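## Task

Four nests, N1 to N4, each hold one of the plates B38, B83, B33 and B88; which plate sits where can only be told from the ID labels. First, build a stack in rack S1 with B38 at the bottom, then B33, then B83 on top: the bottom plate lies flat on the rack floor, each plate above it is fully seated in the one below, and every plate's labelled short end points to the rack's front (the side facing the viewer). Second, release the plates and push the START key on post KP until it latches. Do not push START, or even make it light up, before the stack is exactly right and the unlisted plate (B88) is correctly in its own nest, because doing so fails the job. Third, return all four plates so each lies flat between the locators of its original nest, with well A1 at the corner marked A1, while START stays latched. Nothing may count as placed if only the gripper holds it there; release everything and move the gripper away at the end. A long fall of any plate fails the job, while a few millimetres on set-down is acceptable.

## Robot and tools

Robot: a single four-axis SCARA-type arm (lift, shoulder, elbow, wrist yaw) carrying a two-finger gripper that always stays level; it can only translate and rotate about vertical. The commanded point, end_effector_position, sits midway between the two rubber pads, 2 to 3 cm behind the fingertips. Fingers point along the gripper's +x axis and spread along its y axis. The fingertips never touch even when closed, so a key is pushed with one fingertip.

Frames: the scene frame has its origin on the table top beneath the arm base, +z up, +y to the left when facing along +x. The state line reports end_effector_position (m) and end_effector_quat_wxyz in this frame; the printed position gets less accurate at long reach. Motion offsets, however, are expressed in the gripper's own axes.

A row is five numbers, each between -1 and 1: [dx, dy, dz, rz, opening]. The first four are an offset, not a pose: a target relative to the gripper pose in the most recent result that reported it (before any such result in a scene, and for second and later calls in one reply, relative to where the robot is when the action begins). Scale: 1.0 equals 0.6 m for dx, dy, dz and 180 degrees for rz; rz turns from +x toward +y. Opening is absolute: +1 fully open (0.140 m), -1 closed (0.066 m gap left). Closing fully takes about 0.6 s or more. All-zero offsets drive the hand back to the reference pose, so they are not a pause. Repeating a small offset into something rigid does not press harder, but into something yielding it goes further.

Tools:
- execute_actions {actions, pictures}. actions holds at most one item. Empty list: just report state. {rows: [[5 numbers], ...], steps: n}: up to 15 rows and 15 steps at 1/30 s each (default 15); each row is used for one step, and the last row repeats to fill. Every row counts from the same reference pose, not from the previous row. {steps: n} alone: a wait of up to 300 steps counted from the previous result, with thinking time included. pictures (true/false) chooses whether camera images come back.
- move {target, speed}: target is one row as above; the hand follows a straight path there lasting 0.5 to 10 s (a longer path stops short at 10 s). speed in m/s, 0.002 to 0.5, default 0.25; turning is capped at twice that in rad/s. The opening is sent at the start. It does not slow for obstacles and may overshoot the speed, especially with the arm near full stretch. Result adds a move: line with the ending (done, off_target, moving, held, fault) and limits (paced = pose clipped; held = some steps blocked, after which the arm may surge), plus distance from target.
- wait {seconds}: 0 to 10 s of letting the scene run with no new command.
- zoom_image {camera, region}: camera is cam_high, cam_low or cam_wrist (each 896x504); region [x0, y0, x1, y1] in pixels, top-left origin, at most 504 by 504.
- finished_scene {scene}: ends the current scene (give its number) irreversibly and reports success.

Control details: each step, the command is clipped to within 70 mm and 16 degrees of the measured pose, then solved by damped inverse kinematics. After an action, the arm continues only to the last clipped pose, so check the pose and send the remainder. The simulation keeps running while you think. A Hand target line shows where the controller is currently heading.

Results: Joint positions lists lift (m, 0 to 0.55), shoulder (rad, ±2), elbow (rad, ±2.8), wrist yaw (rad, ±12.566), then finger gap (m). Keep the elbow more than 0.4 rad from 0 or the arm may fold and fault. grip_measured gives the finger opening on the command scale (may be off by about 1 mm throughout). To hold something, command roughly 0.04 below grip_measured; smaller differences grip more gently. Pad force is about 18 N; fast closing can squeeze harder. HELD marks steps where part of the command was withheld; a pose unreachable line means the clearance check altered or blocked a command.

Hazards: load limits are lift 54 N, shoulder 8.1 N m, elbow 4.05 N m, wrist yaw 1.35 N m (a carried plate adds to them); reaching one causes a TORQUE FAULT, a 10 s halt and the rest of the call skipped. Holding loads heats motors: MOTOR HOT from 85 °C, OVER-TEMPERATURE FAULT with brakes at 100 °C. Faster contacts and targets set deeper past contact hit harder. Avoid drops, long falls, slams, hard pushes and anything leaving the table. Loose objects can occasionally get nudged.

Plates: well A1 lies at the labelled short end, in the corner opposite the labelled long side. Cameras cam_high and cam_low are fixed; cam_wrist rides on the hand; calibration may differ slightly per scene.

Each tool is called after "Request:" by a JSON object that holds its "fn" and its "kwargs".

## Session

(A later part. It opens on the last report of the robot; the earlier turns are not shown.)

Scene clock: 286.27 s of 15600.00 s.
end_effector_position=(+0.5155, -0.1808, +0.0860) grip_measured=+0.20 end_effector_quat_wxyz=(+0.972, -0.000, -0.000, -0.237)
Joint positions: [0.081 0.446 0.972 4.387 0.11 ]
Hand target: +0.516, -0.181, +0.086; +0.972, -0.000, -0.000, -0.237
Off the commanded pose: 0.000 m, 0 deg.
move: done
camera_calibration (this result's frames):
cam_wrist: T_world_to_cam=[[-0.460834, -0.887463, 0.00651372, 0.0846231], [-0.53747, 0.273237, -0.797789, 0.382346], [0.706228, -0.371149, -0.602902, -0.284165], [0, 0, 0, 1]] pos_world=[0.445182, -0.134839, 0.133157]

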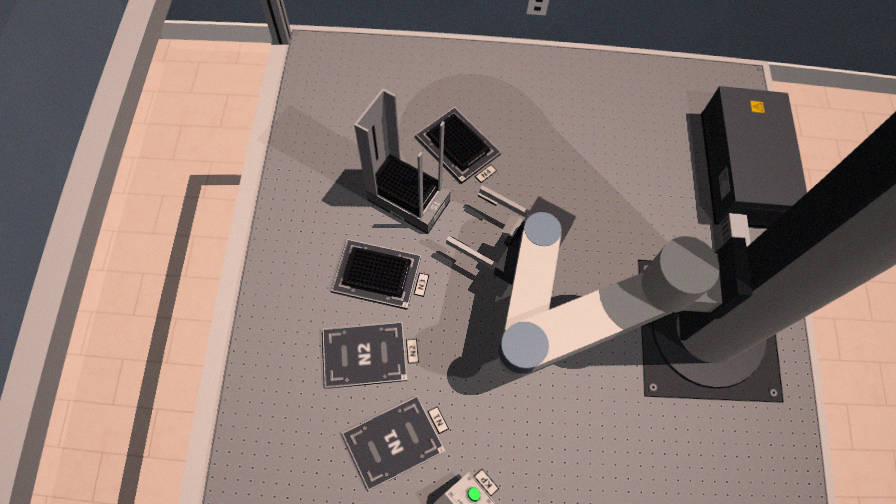

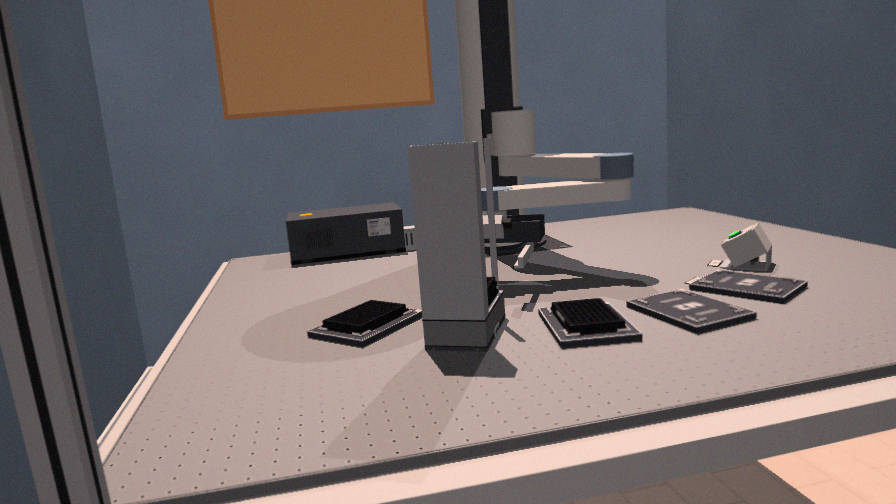

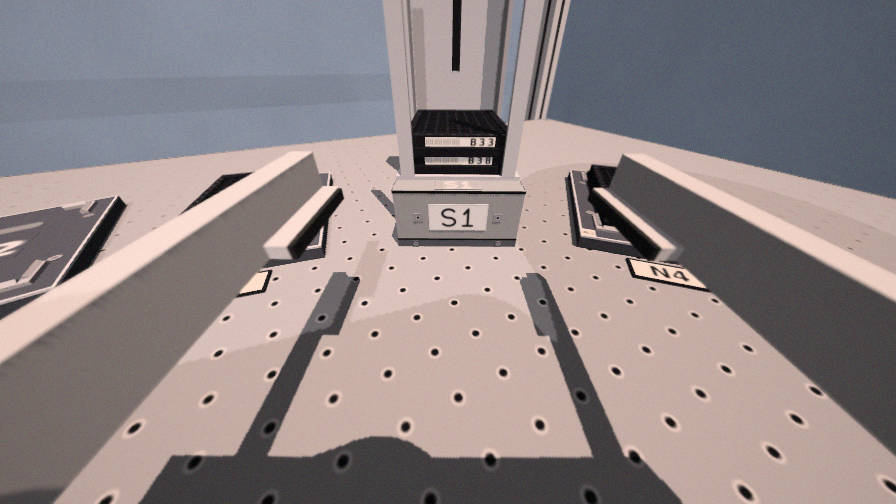

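Request:
{"fn": "move", "kwargs": {"target": [0.2837,-0.0006,0,0,0.2]}}

Request:
{"fn": "move", "kwargs": {"target": [0,0,0,0,-0.63]}}

Request:
{"fn": "move", "kwargs": {"target": [0,0,0.423,0,-0.63], "speed": 0.15}}

Request:
{"fn": "move", "kwargs": {"target": [-0.4355,0.7647,0,0.319,-0.63], "speed": 0.35}}

Request:
{"fn": "move", "kwargs": {"target": [0,0,-0.48,0,-0.63], "speed": 0.3}}

Scene clock: 293.07 s of 15600.00 s.
end_effector_position=(+0.6665, -0.2594, +0.0860) grip_measured=+0.20 end_effector_quat_wxyz=(+0.972, -0.000, -0.000, -0.237)
Joint positions: [0.081 0.1   1.848 3.857 0.11 ]
Hand target: +0.666, -0.259, +0.086; +0.972, -0.000, -0.000, -0.237
Off the commanded pose: 0.000 m, 0 deg.
After step 90, 2.67 s passed at rest.
move: done
camera_calibration (this result's frames):
cam_wrist: T_world_to_cam=[[-0.460718, -0.887522, 0.00651372, 0.0843774], [-0.537506, 0.273168, -0.797789, 0.484987], [0.706276, -0.371057, -0.602902, -0.419959], [0, 0, 0, 1]] pos_world=[0.596165, -0.213425, 0.133173]

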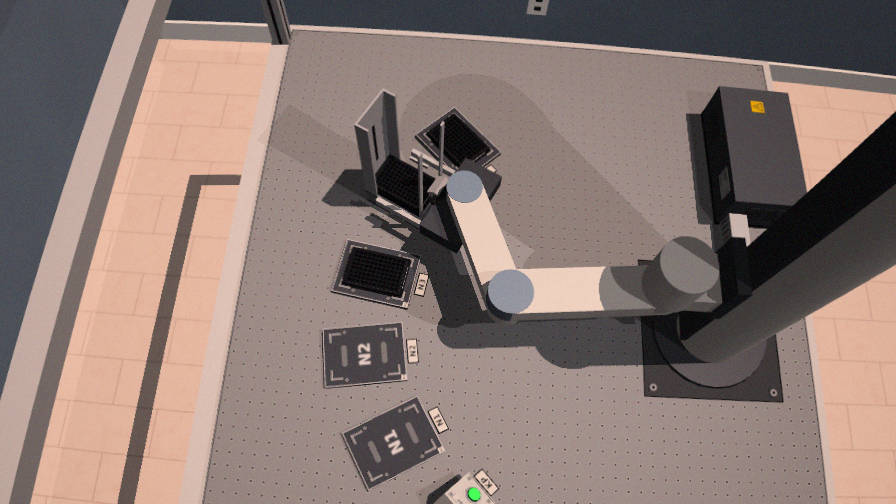

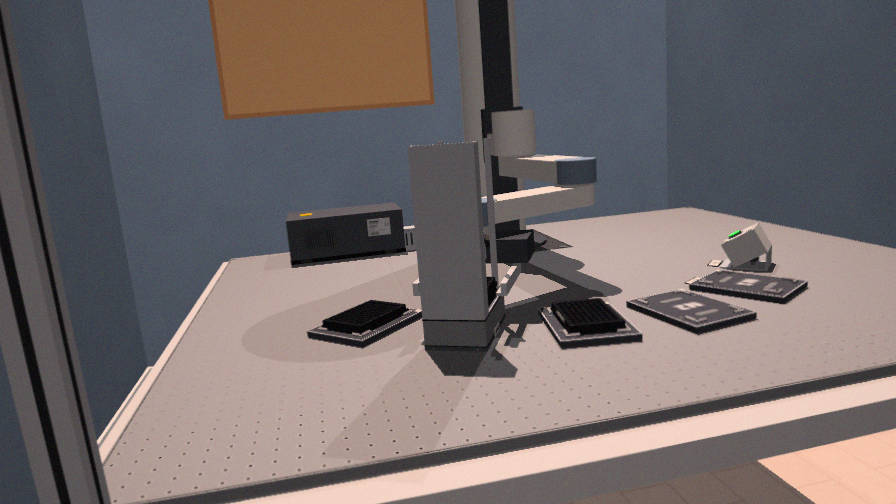

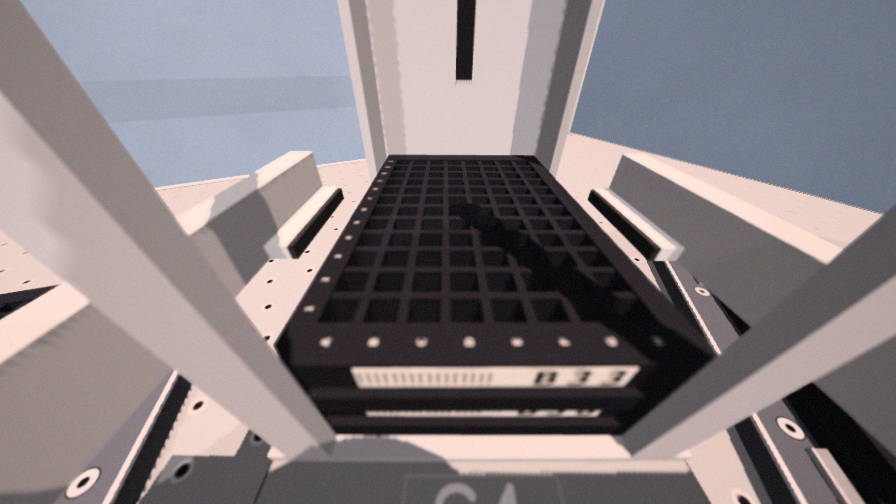

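Scene clock: 293.57 s of 15600.00 s.
end_effector_position=(+0.6665, -0.2593, +0.0860) grip_measured=-0.57 end_effector_quat_wxyz=(+0.972, -0.000, -0.000, -0.236)
Joint positions: [0.081 0.1   1.848 3.857 0.082]
Hand target: +0.666, -0.259, +0.086; +0.972, -0.000, -0.000, -0.237
Off the commanded pose: 0.000 m, 0 deg.
move: done
camera_calibration (this result's frames):
cam_wrist: T_world_to_cam=[[-0.460243, -0.887769, 0.00651372, 0.0841079], [-0.537652, 0.27288, -0.797789, 0.485021], [0.706475, -0.370679, -0.602902, -0.420007], [0, 0, 0, 1]] pos_world=[0.596207, -0.213372, 0.133173]

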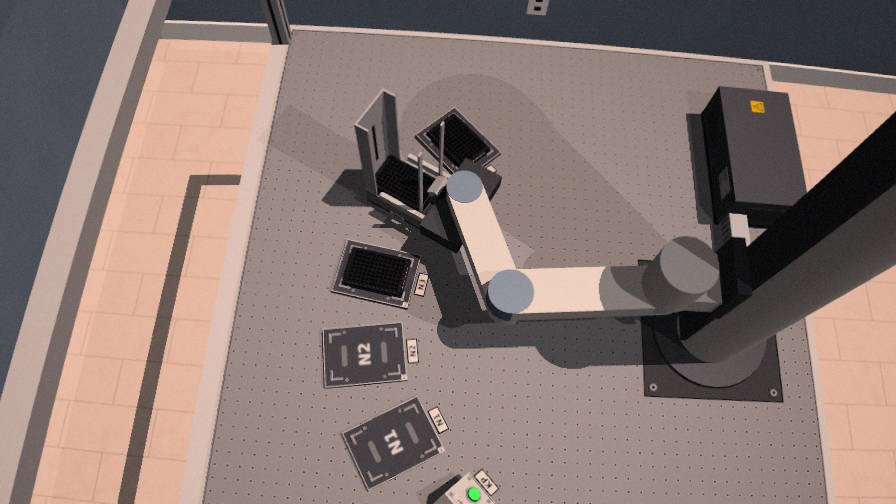

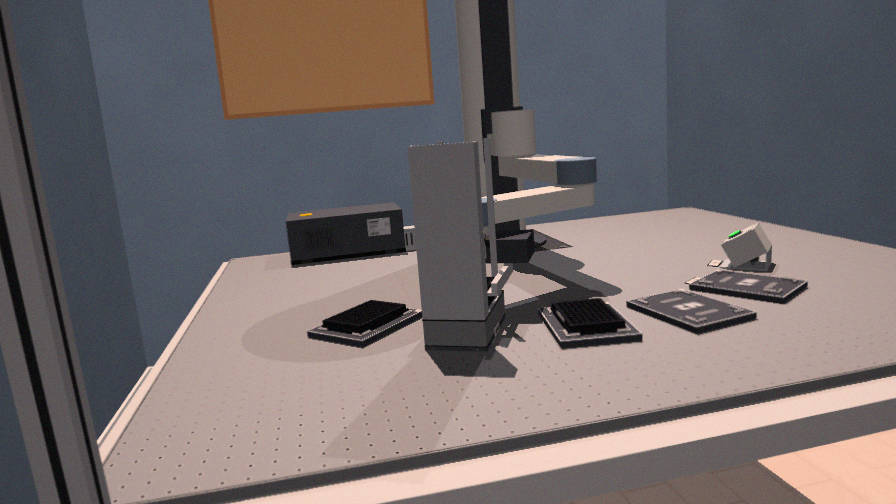

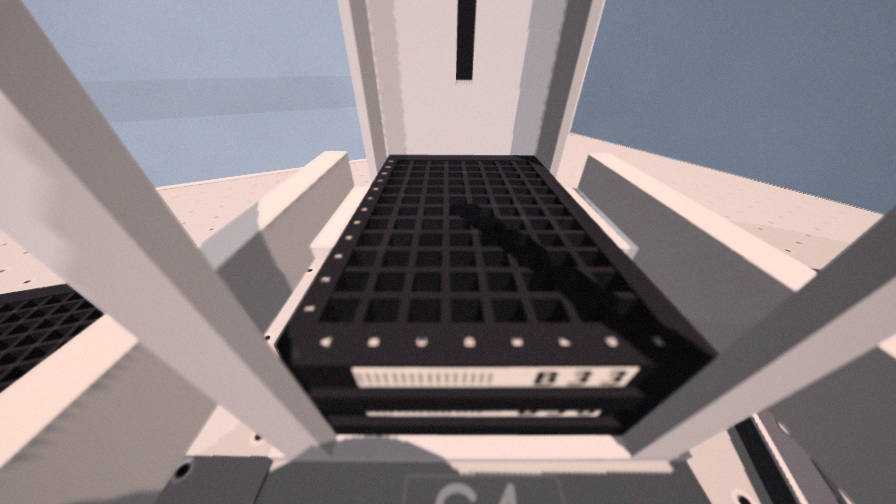

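Scene clock: 295.60 s of 15600.00 s.
end_effector_position=(+0.6665, -0.2593, +0.3398) grip_measured=-0.57 end_effector_quat_wxyz=(+0.972, -0.000, -0.000, -0.236)
Joint positions: [0.335 0.1   1.848 3.857 0.082]
Hand target: +0.667, -0.259, +0.340; +0.972, -0.000, -0.000, -0.236
Off the commanded pose: 0.000 m, 0 deg.
move: done
camera_calibration (this result's frames):
cam_wrist: T_world_to_cam=[[-0.460213, -0.887785, 0.00651372, 0.0824421], [-0.537661, 0.272862, -0.797789, 0.687547], [0.706487, -0.370655, -0.602902, -0.266964], [0, 0, 0, 1]] pos_world=[0.596215, -0.213366, 0.387027]

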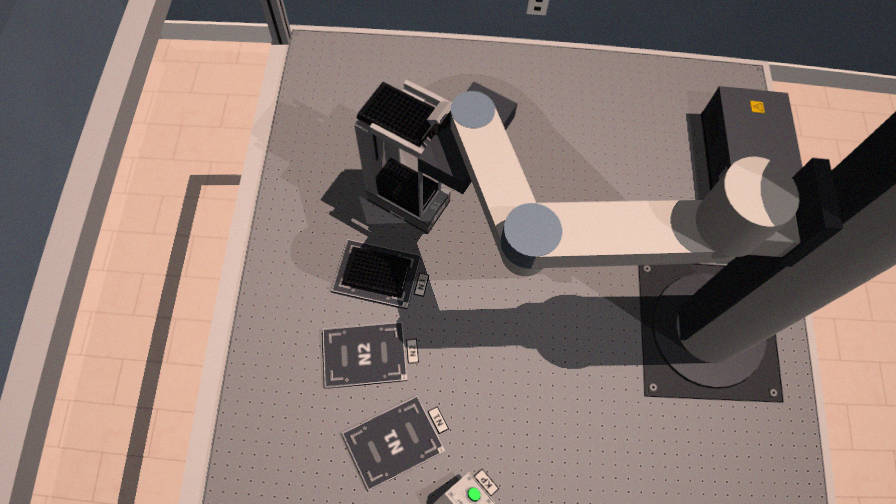

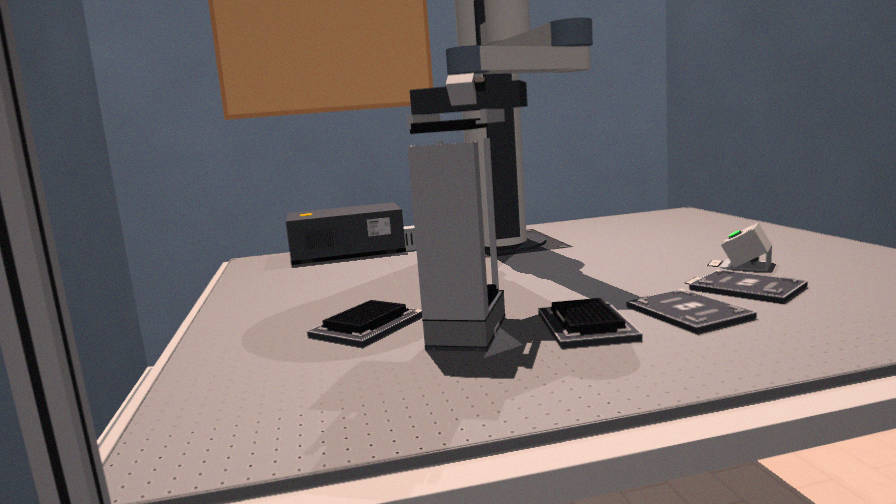

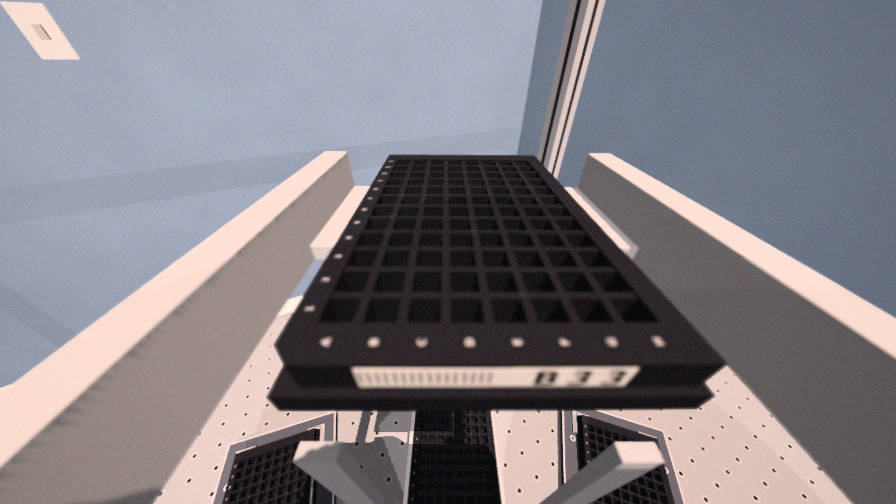

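Scene clock: 297.53 s of 15600.00 s.
end_effector_position=(+0.6450, +0.2685, +0.3398) grip_measured=-0.57 end_effector_quat_wxyz=(+0.966, -0.000, -0.000, +0.260)
Joint positions: [0.335 1.145 1.758 3.906 0.082]
Hand target: +0.645, +0.268, +0.340; +0.966, -0.000, -0.000, +0.259
Off the commanded pose: 0.000 m, 0 deg.
move: done
camera_calibration (this result's frames):
cam_wrist: T_world_to_cam=[[0.500725, -0.865582, 0.00651372, -0.0846739], [-0.519281, -0.306399, -0.797789, 0.675613], [0.692547, 0.39609, -0.602902, -0.252981], [0, 0, 0, 1]] pos_world=[0.568433, 0.233918, 0.387026]

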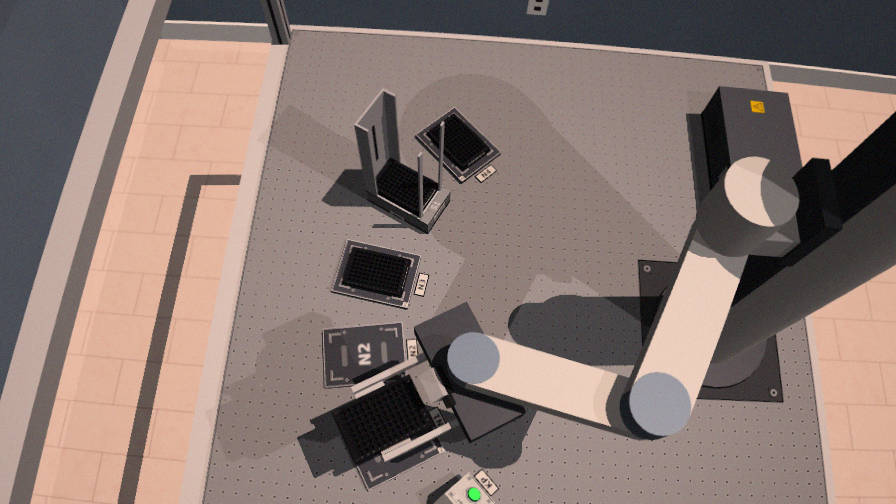

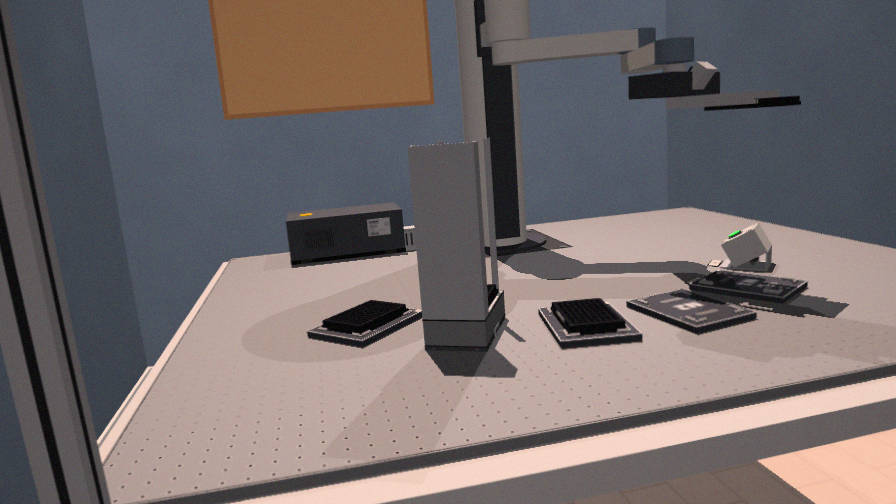

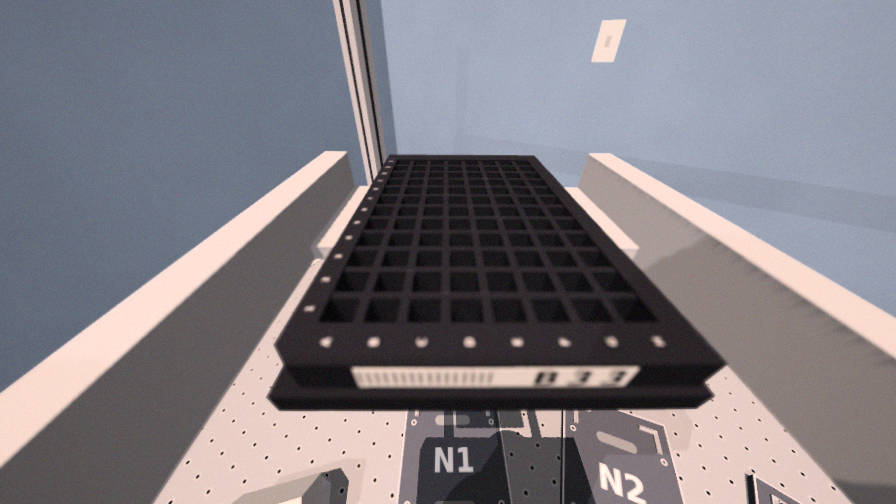

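Scene clock: 298.97 s of 15600.00 s.
end_effector_position=(+0.6450, +0.2685, +0.0517) grip_measured=-0.57 end_effector_quat_wxyz=(+0.966, -0.000, -0.000, +0.260)
Joint positions: [0.047 1.145 1.758 3.906 0.082]
Hand target: +0.645, +0.268, +0.052; +0.966, -0.000, -0.000, +0.260
Off the commanded pose: 0.000 m, 0 deg.
move: done
camera_calibration (this result's frames):
cam_wrist: T_world_to_cam=[[0.5007, -0.865596, 0.00651372, -0.0827898], [-0.51929, -0.306384, -0.797789, 0.445786], [0.692559, 0.396071, -0.602902, -0.426663], [0, 0, 0, 1]] pos_world=[0.568434, 0.233908, 0.0989459]

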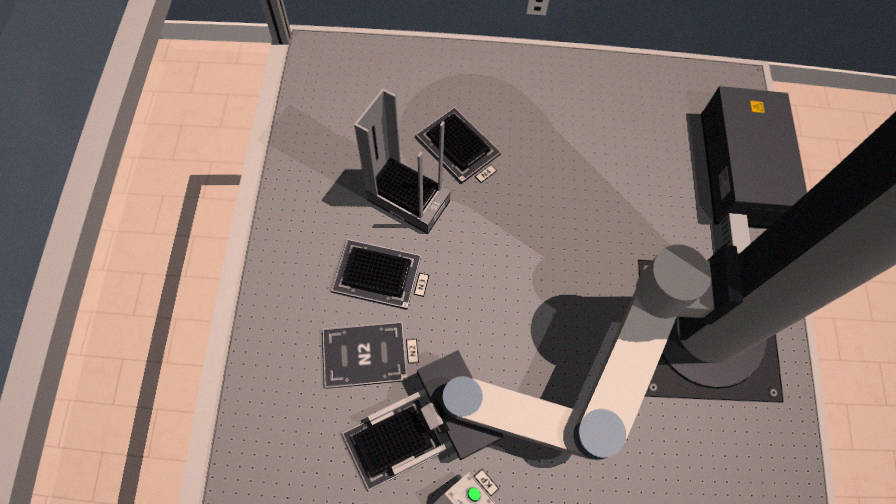

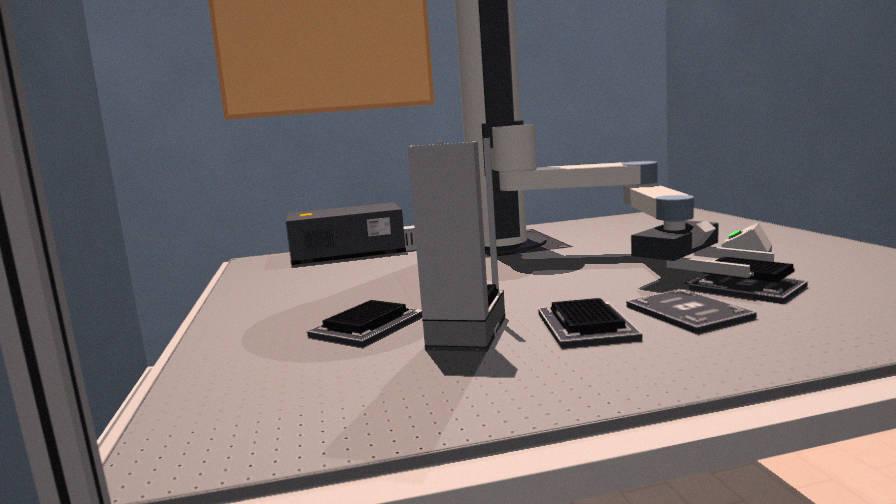

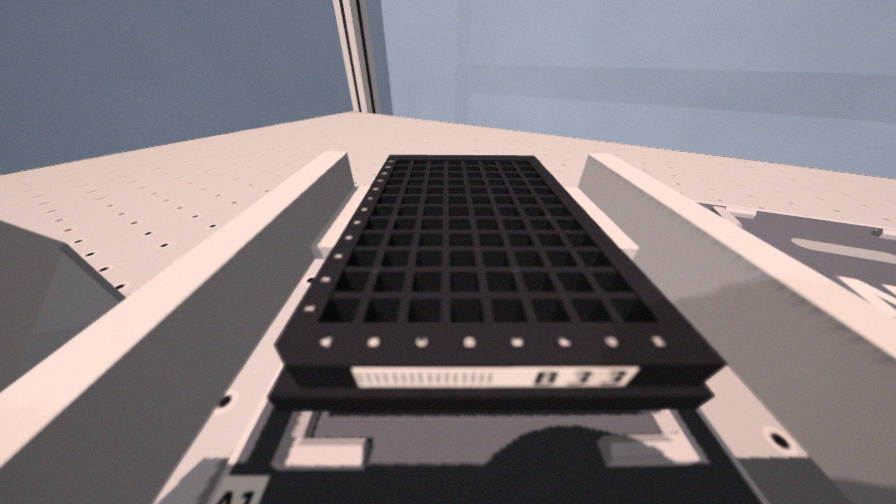

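Request:
{"fn": "move", "kwargs": {"target": [0,-0.0003,-0.0285,0,-0.63], "speed": 0.03}}

Request:
{"fn": "move", "kwargs": {"target": [0,0,0,0,-0.1]}}

Request:
{"fn": "move", "kwargs": {"target": [0,0,0.0645,0,0]}}

Request:
{"fn": "move", "kwargs": {"target": [-0.563,-0.5405,0,-0.3193,0.2], "speed": 0.35}}

Scene clock: 304.60 s of 15600.00 s.
end_effector_position=(+0.6450, +0.2684, +0.0346) grip_measured=-0.57 end_effector_quat_wxyz=(+0.966, -0.000, -0.000, +0.260)
Joint positions: [0.03  1.145 1.758 3.906 0.082]
Hand target: +0.645, +0.268, +0.035; +0.966, -0.000, -0.000, +0.260
Off the commanded pose: 0.000 m, 0 deg.
After step 90, 1.83 s passed at rest.
move: done
camera_calibration (this result's frames):
cam_wrist: T_world_to_cam=[[0.500629, -0.865638, 0.00651372, -0.082753], [-0.519315, -0.306341, -0.797789, 0.432082], [0.692591, 0.396013, -0.602902, -0.437027], [0, 0, 0, 1]] pos_world=[0.568496, 0.233799, 0.0817645]

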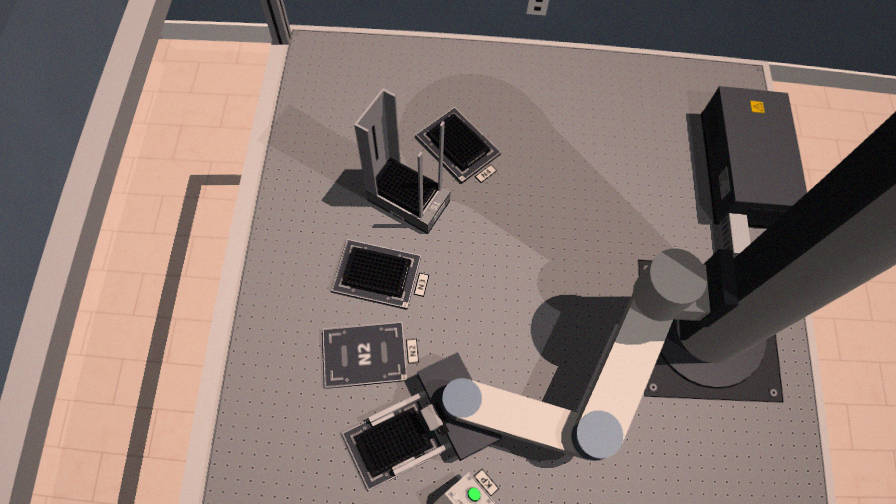

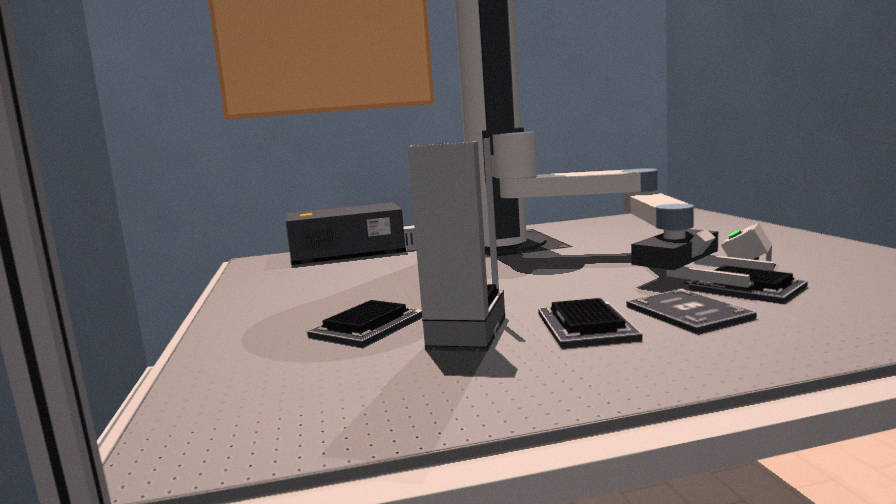

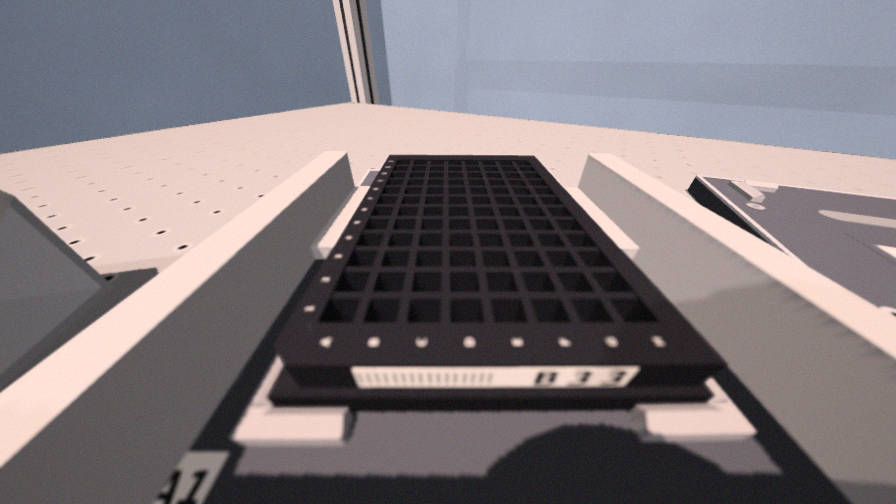

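Scene clock: 305.10 s of 15600.00 s.
end_effector_position=(+0.6450, +0.2684, +0.0346) grip_measured=-0.10 end_effector_quat_wxyz=(+0.966, -0.000, -0.000, +0.260)
Joint positions: [0.03  1.145 1.758 3.906 0.099]
Hand target: +0.645, +0.268, +0.035; +0.966, -0.000, -0.000, +0.260
Off the commanded pose: 0.000 m, 0 deg.
move: done
camera_calibration (this result's frames):
cam_wrist: T_world_to_cam=[[0.500634, -0.865635, 0.00651372, -0.0827536], [-0.519313, -0.306345, -0.797789, 0.432081], [0.692589, 0.396017, -0.602902, -0.437026], [0, 0, 0, 1]] pos_world=[0.568494, 0.233801, 0.0817644]

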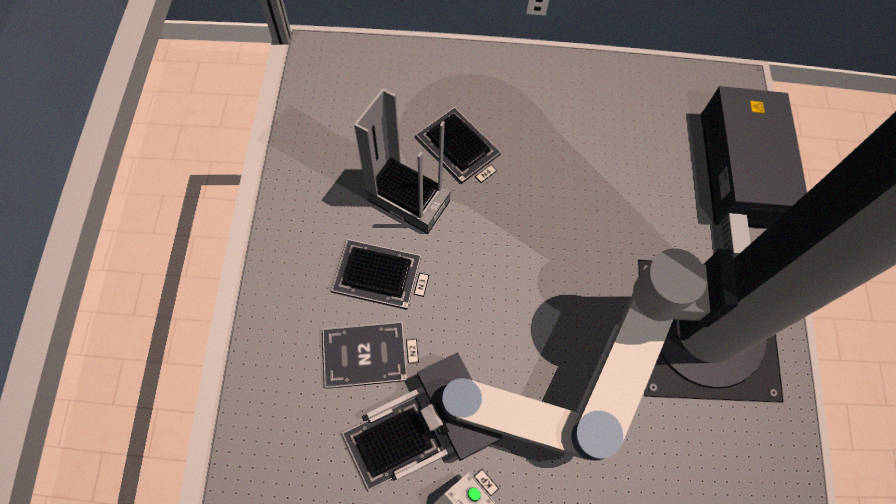

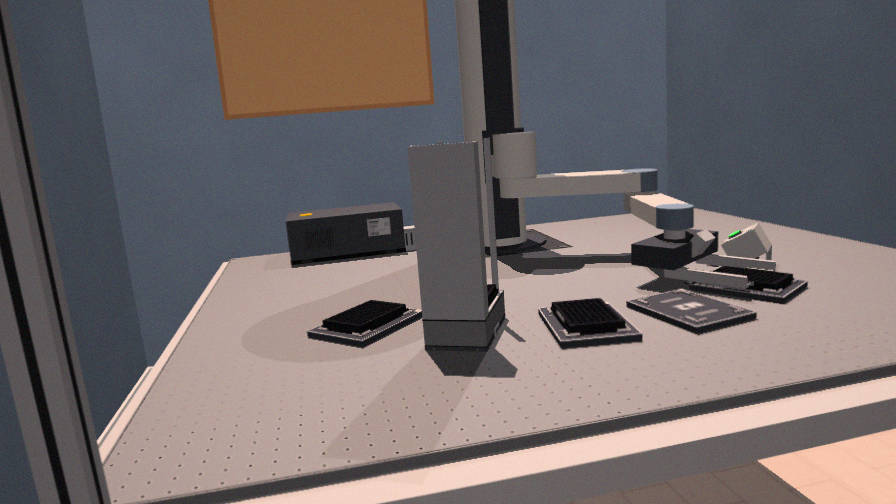

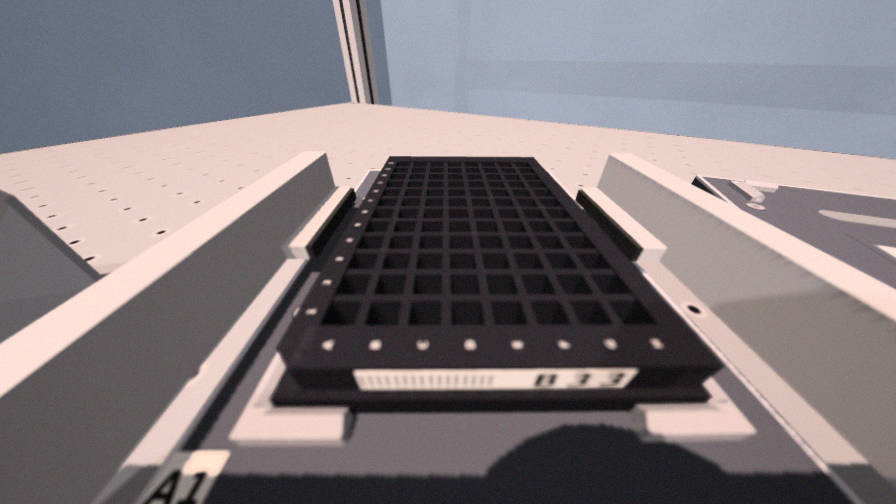

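Scene clock: 305.80 s of 15600.00 s.
end_effector_position=(+0.6450, +0.2684, +0.0733) grip_measured=+0.00 end_effector_quat_wxyz=(+0.966, -0.000, -0.000, +0.260)
Joint positions: [0.068 1.145 1.758 3.906 0.103]
Hand target: +0.645, +0.268, +0.073; +0.966, -0.000, -0.000, +0.260
Off the commanded pose: 0.000 m, 0 deg.
move: done
camera_calibration (this result's frames):
cam_wrist: T_world_to_cam=[[0.500654, -0.865623, 0.00651372, -0.0830149], [-0.519306, -0.306357, -0.797789, 0.46301], [0.69258, 0.396034, -0.602902, -0.413655], [0, 0, 0, 1]] pos_world=[0.568495, 0.233808, 0.120531]

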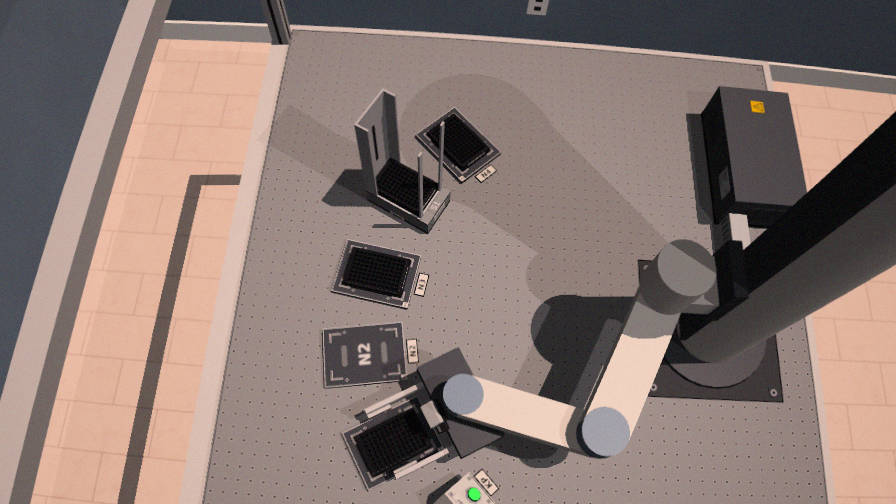

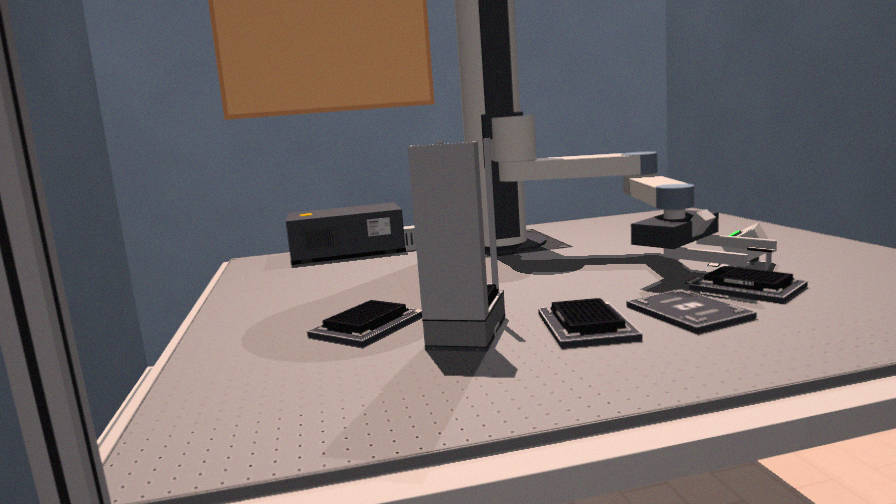

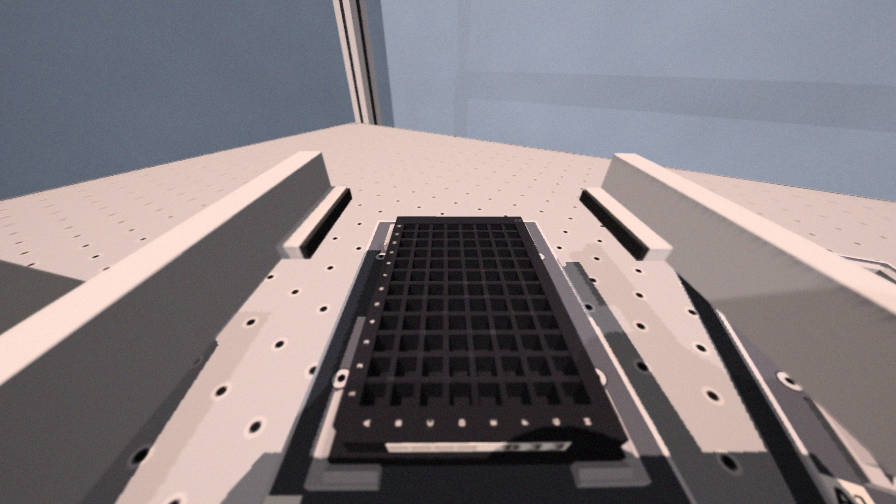

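Scene clock: 307.73 s of 15600.00 s.
end_effector_position=(+0.5156, -0.1818, +0.0733) grip_measured=+0.20 end_effector_quat_wxyz=(+0.972, -0.000, -0.000, -0.237)
Joint positions: [0.068 0.442 0.975 4.389 0.11 ]
Hand target: +0.516, -0.182, +0.073; +0.972, -0.000, -0.000, -0.237
Off the commanded pose: 0.000 m, 0 deg.
move: done
camera_calibration (this result's frames):
cam_wrist: T_world_to_cam=[[-0.460634, -0.887566, 0.00651372, 0.0837792], [-0.537532, 0.273117, -0.797789, 0.37258], [0.706311, -0.37099, -0.602902, -0.292217], [0, 0, 0, 1]] pos_world=[0.445261, -0.135808, 0.120516]

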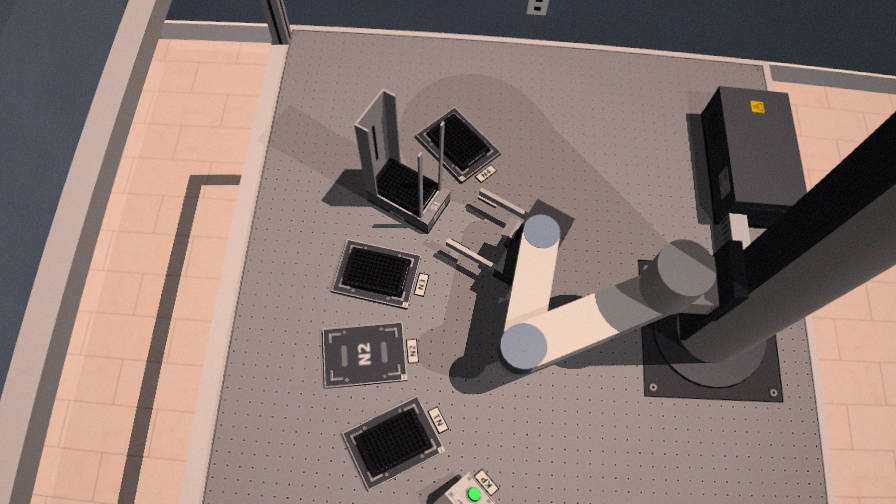

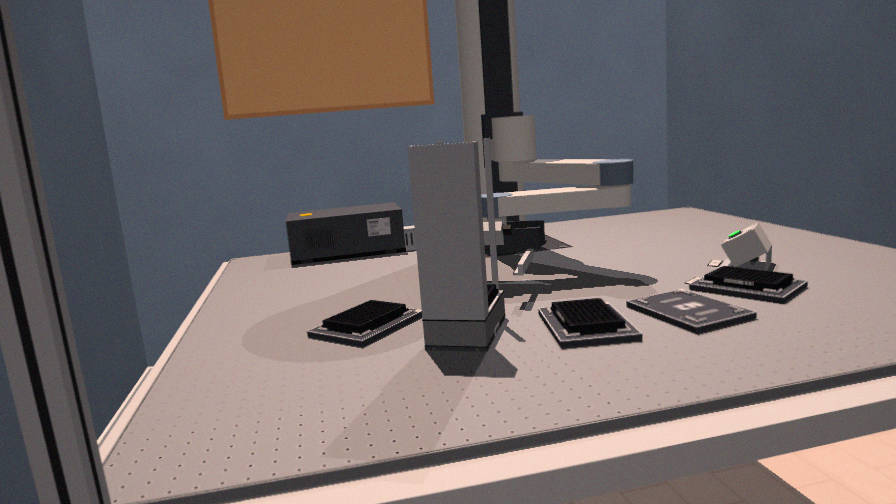

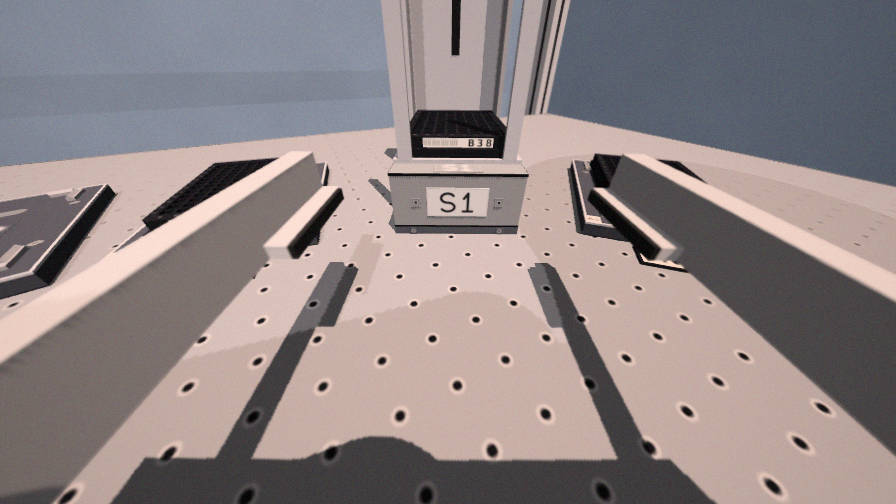

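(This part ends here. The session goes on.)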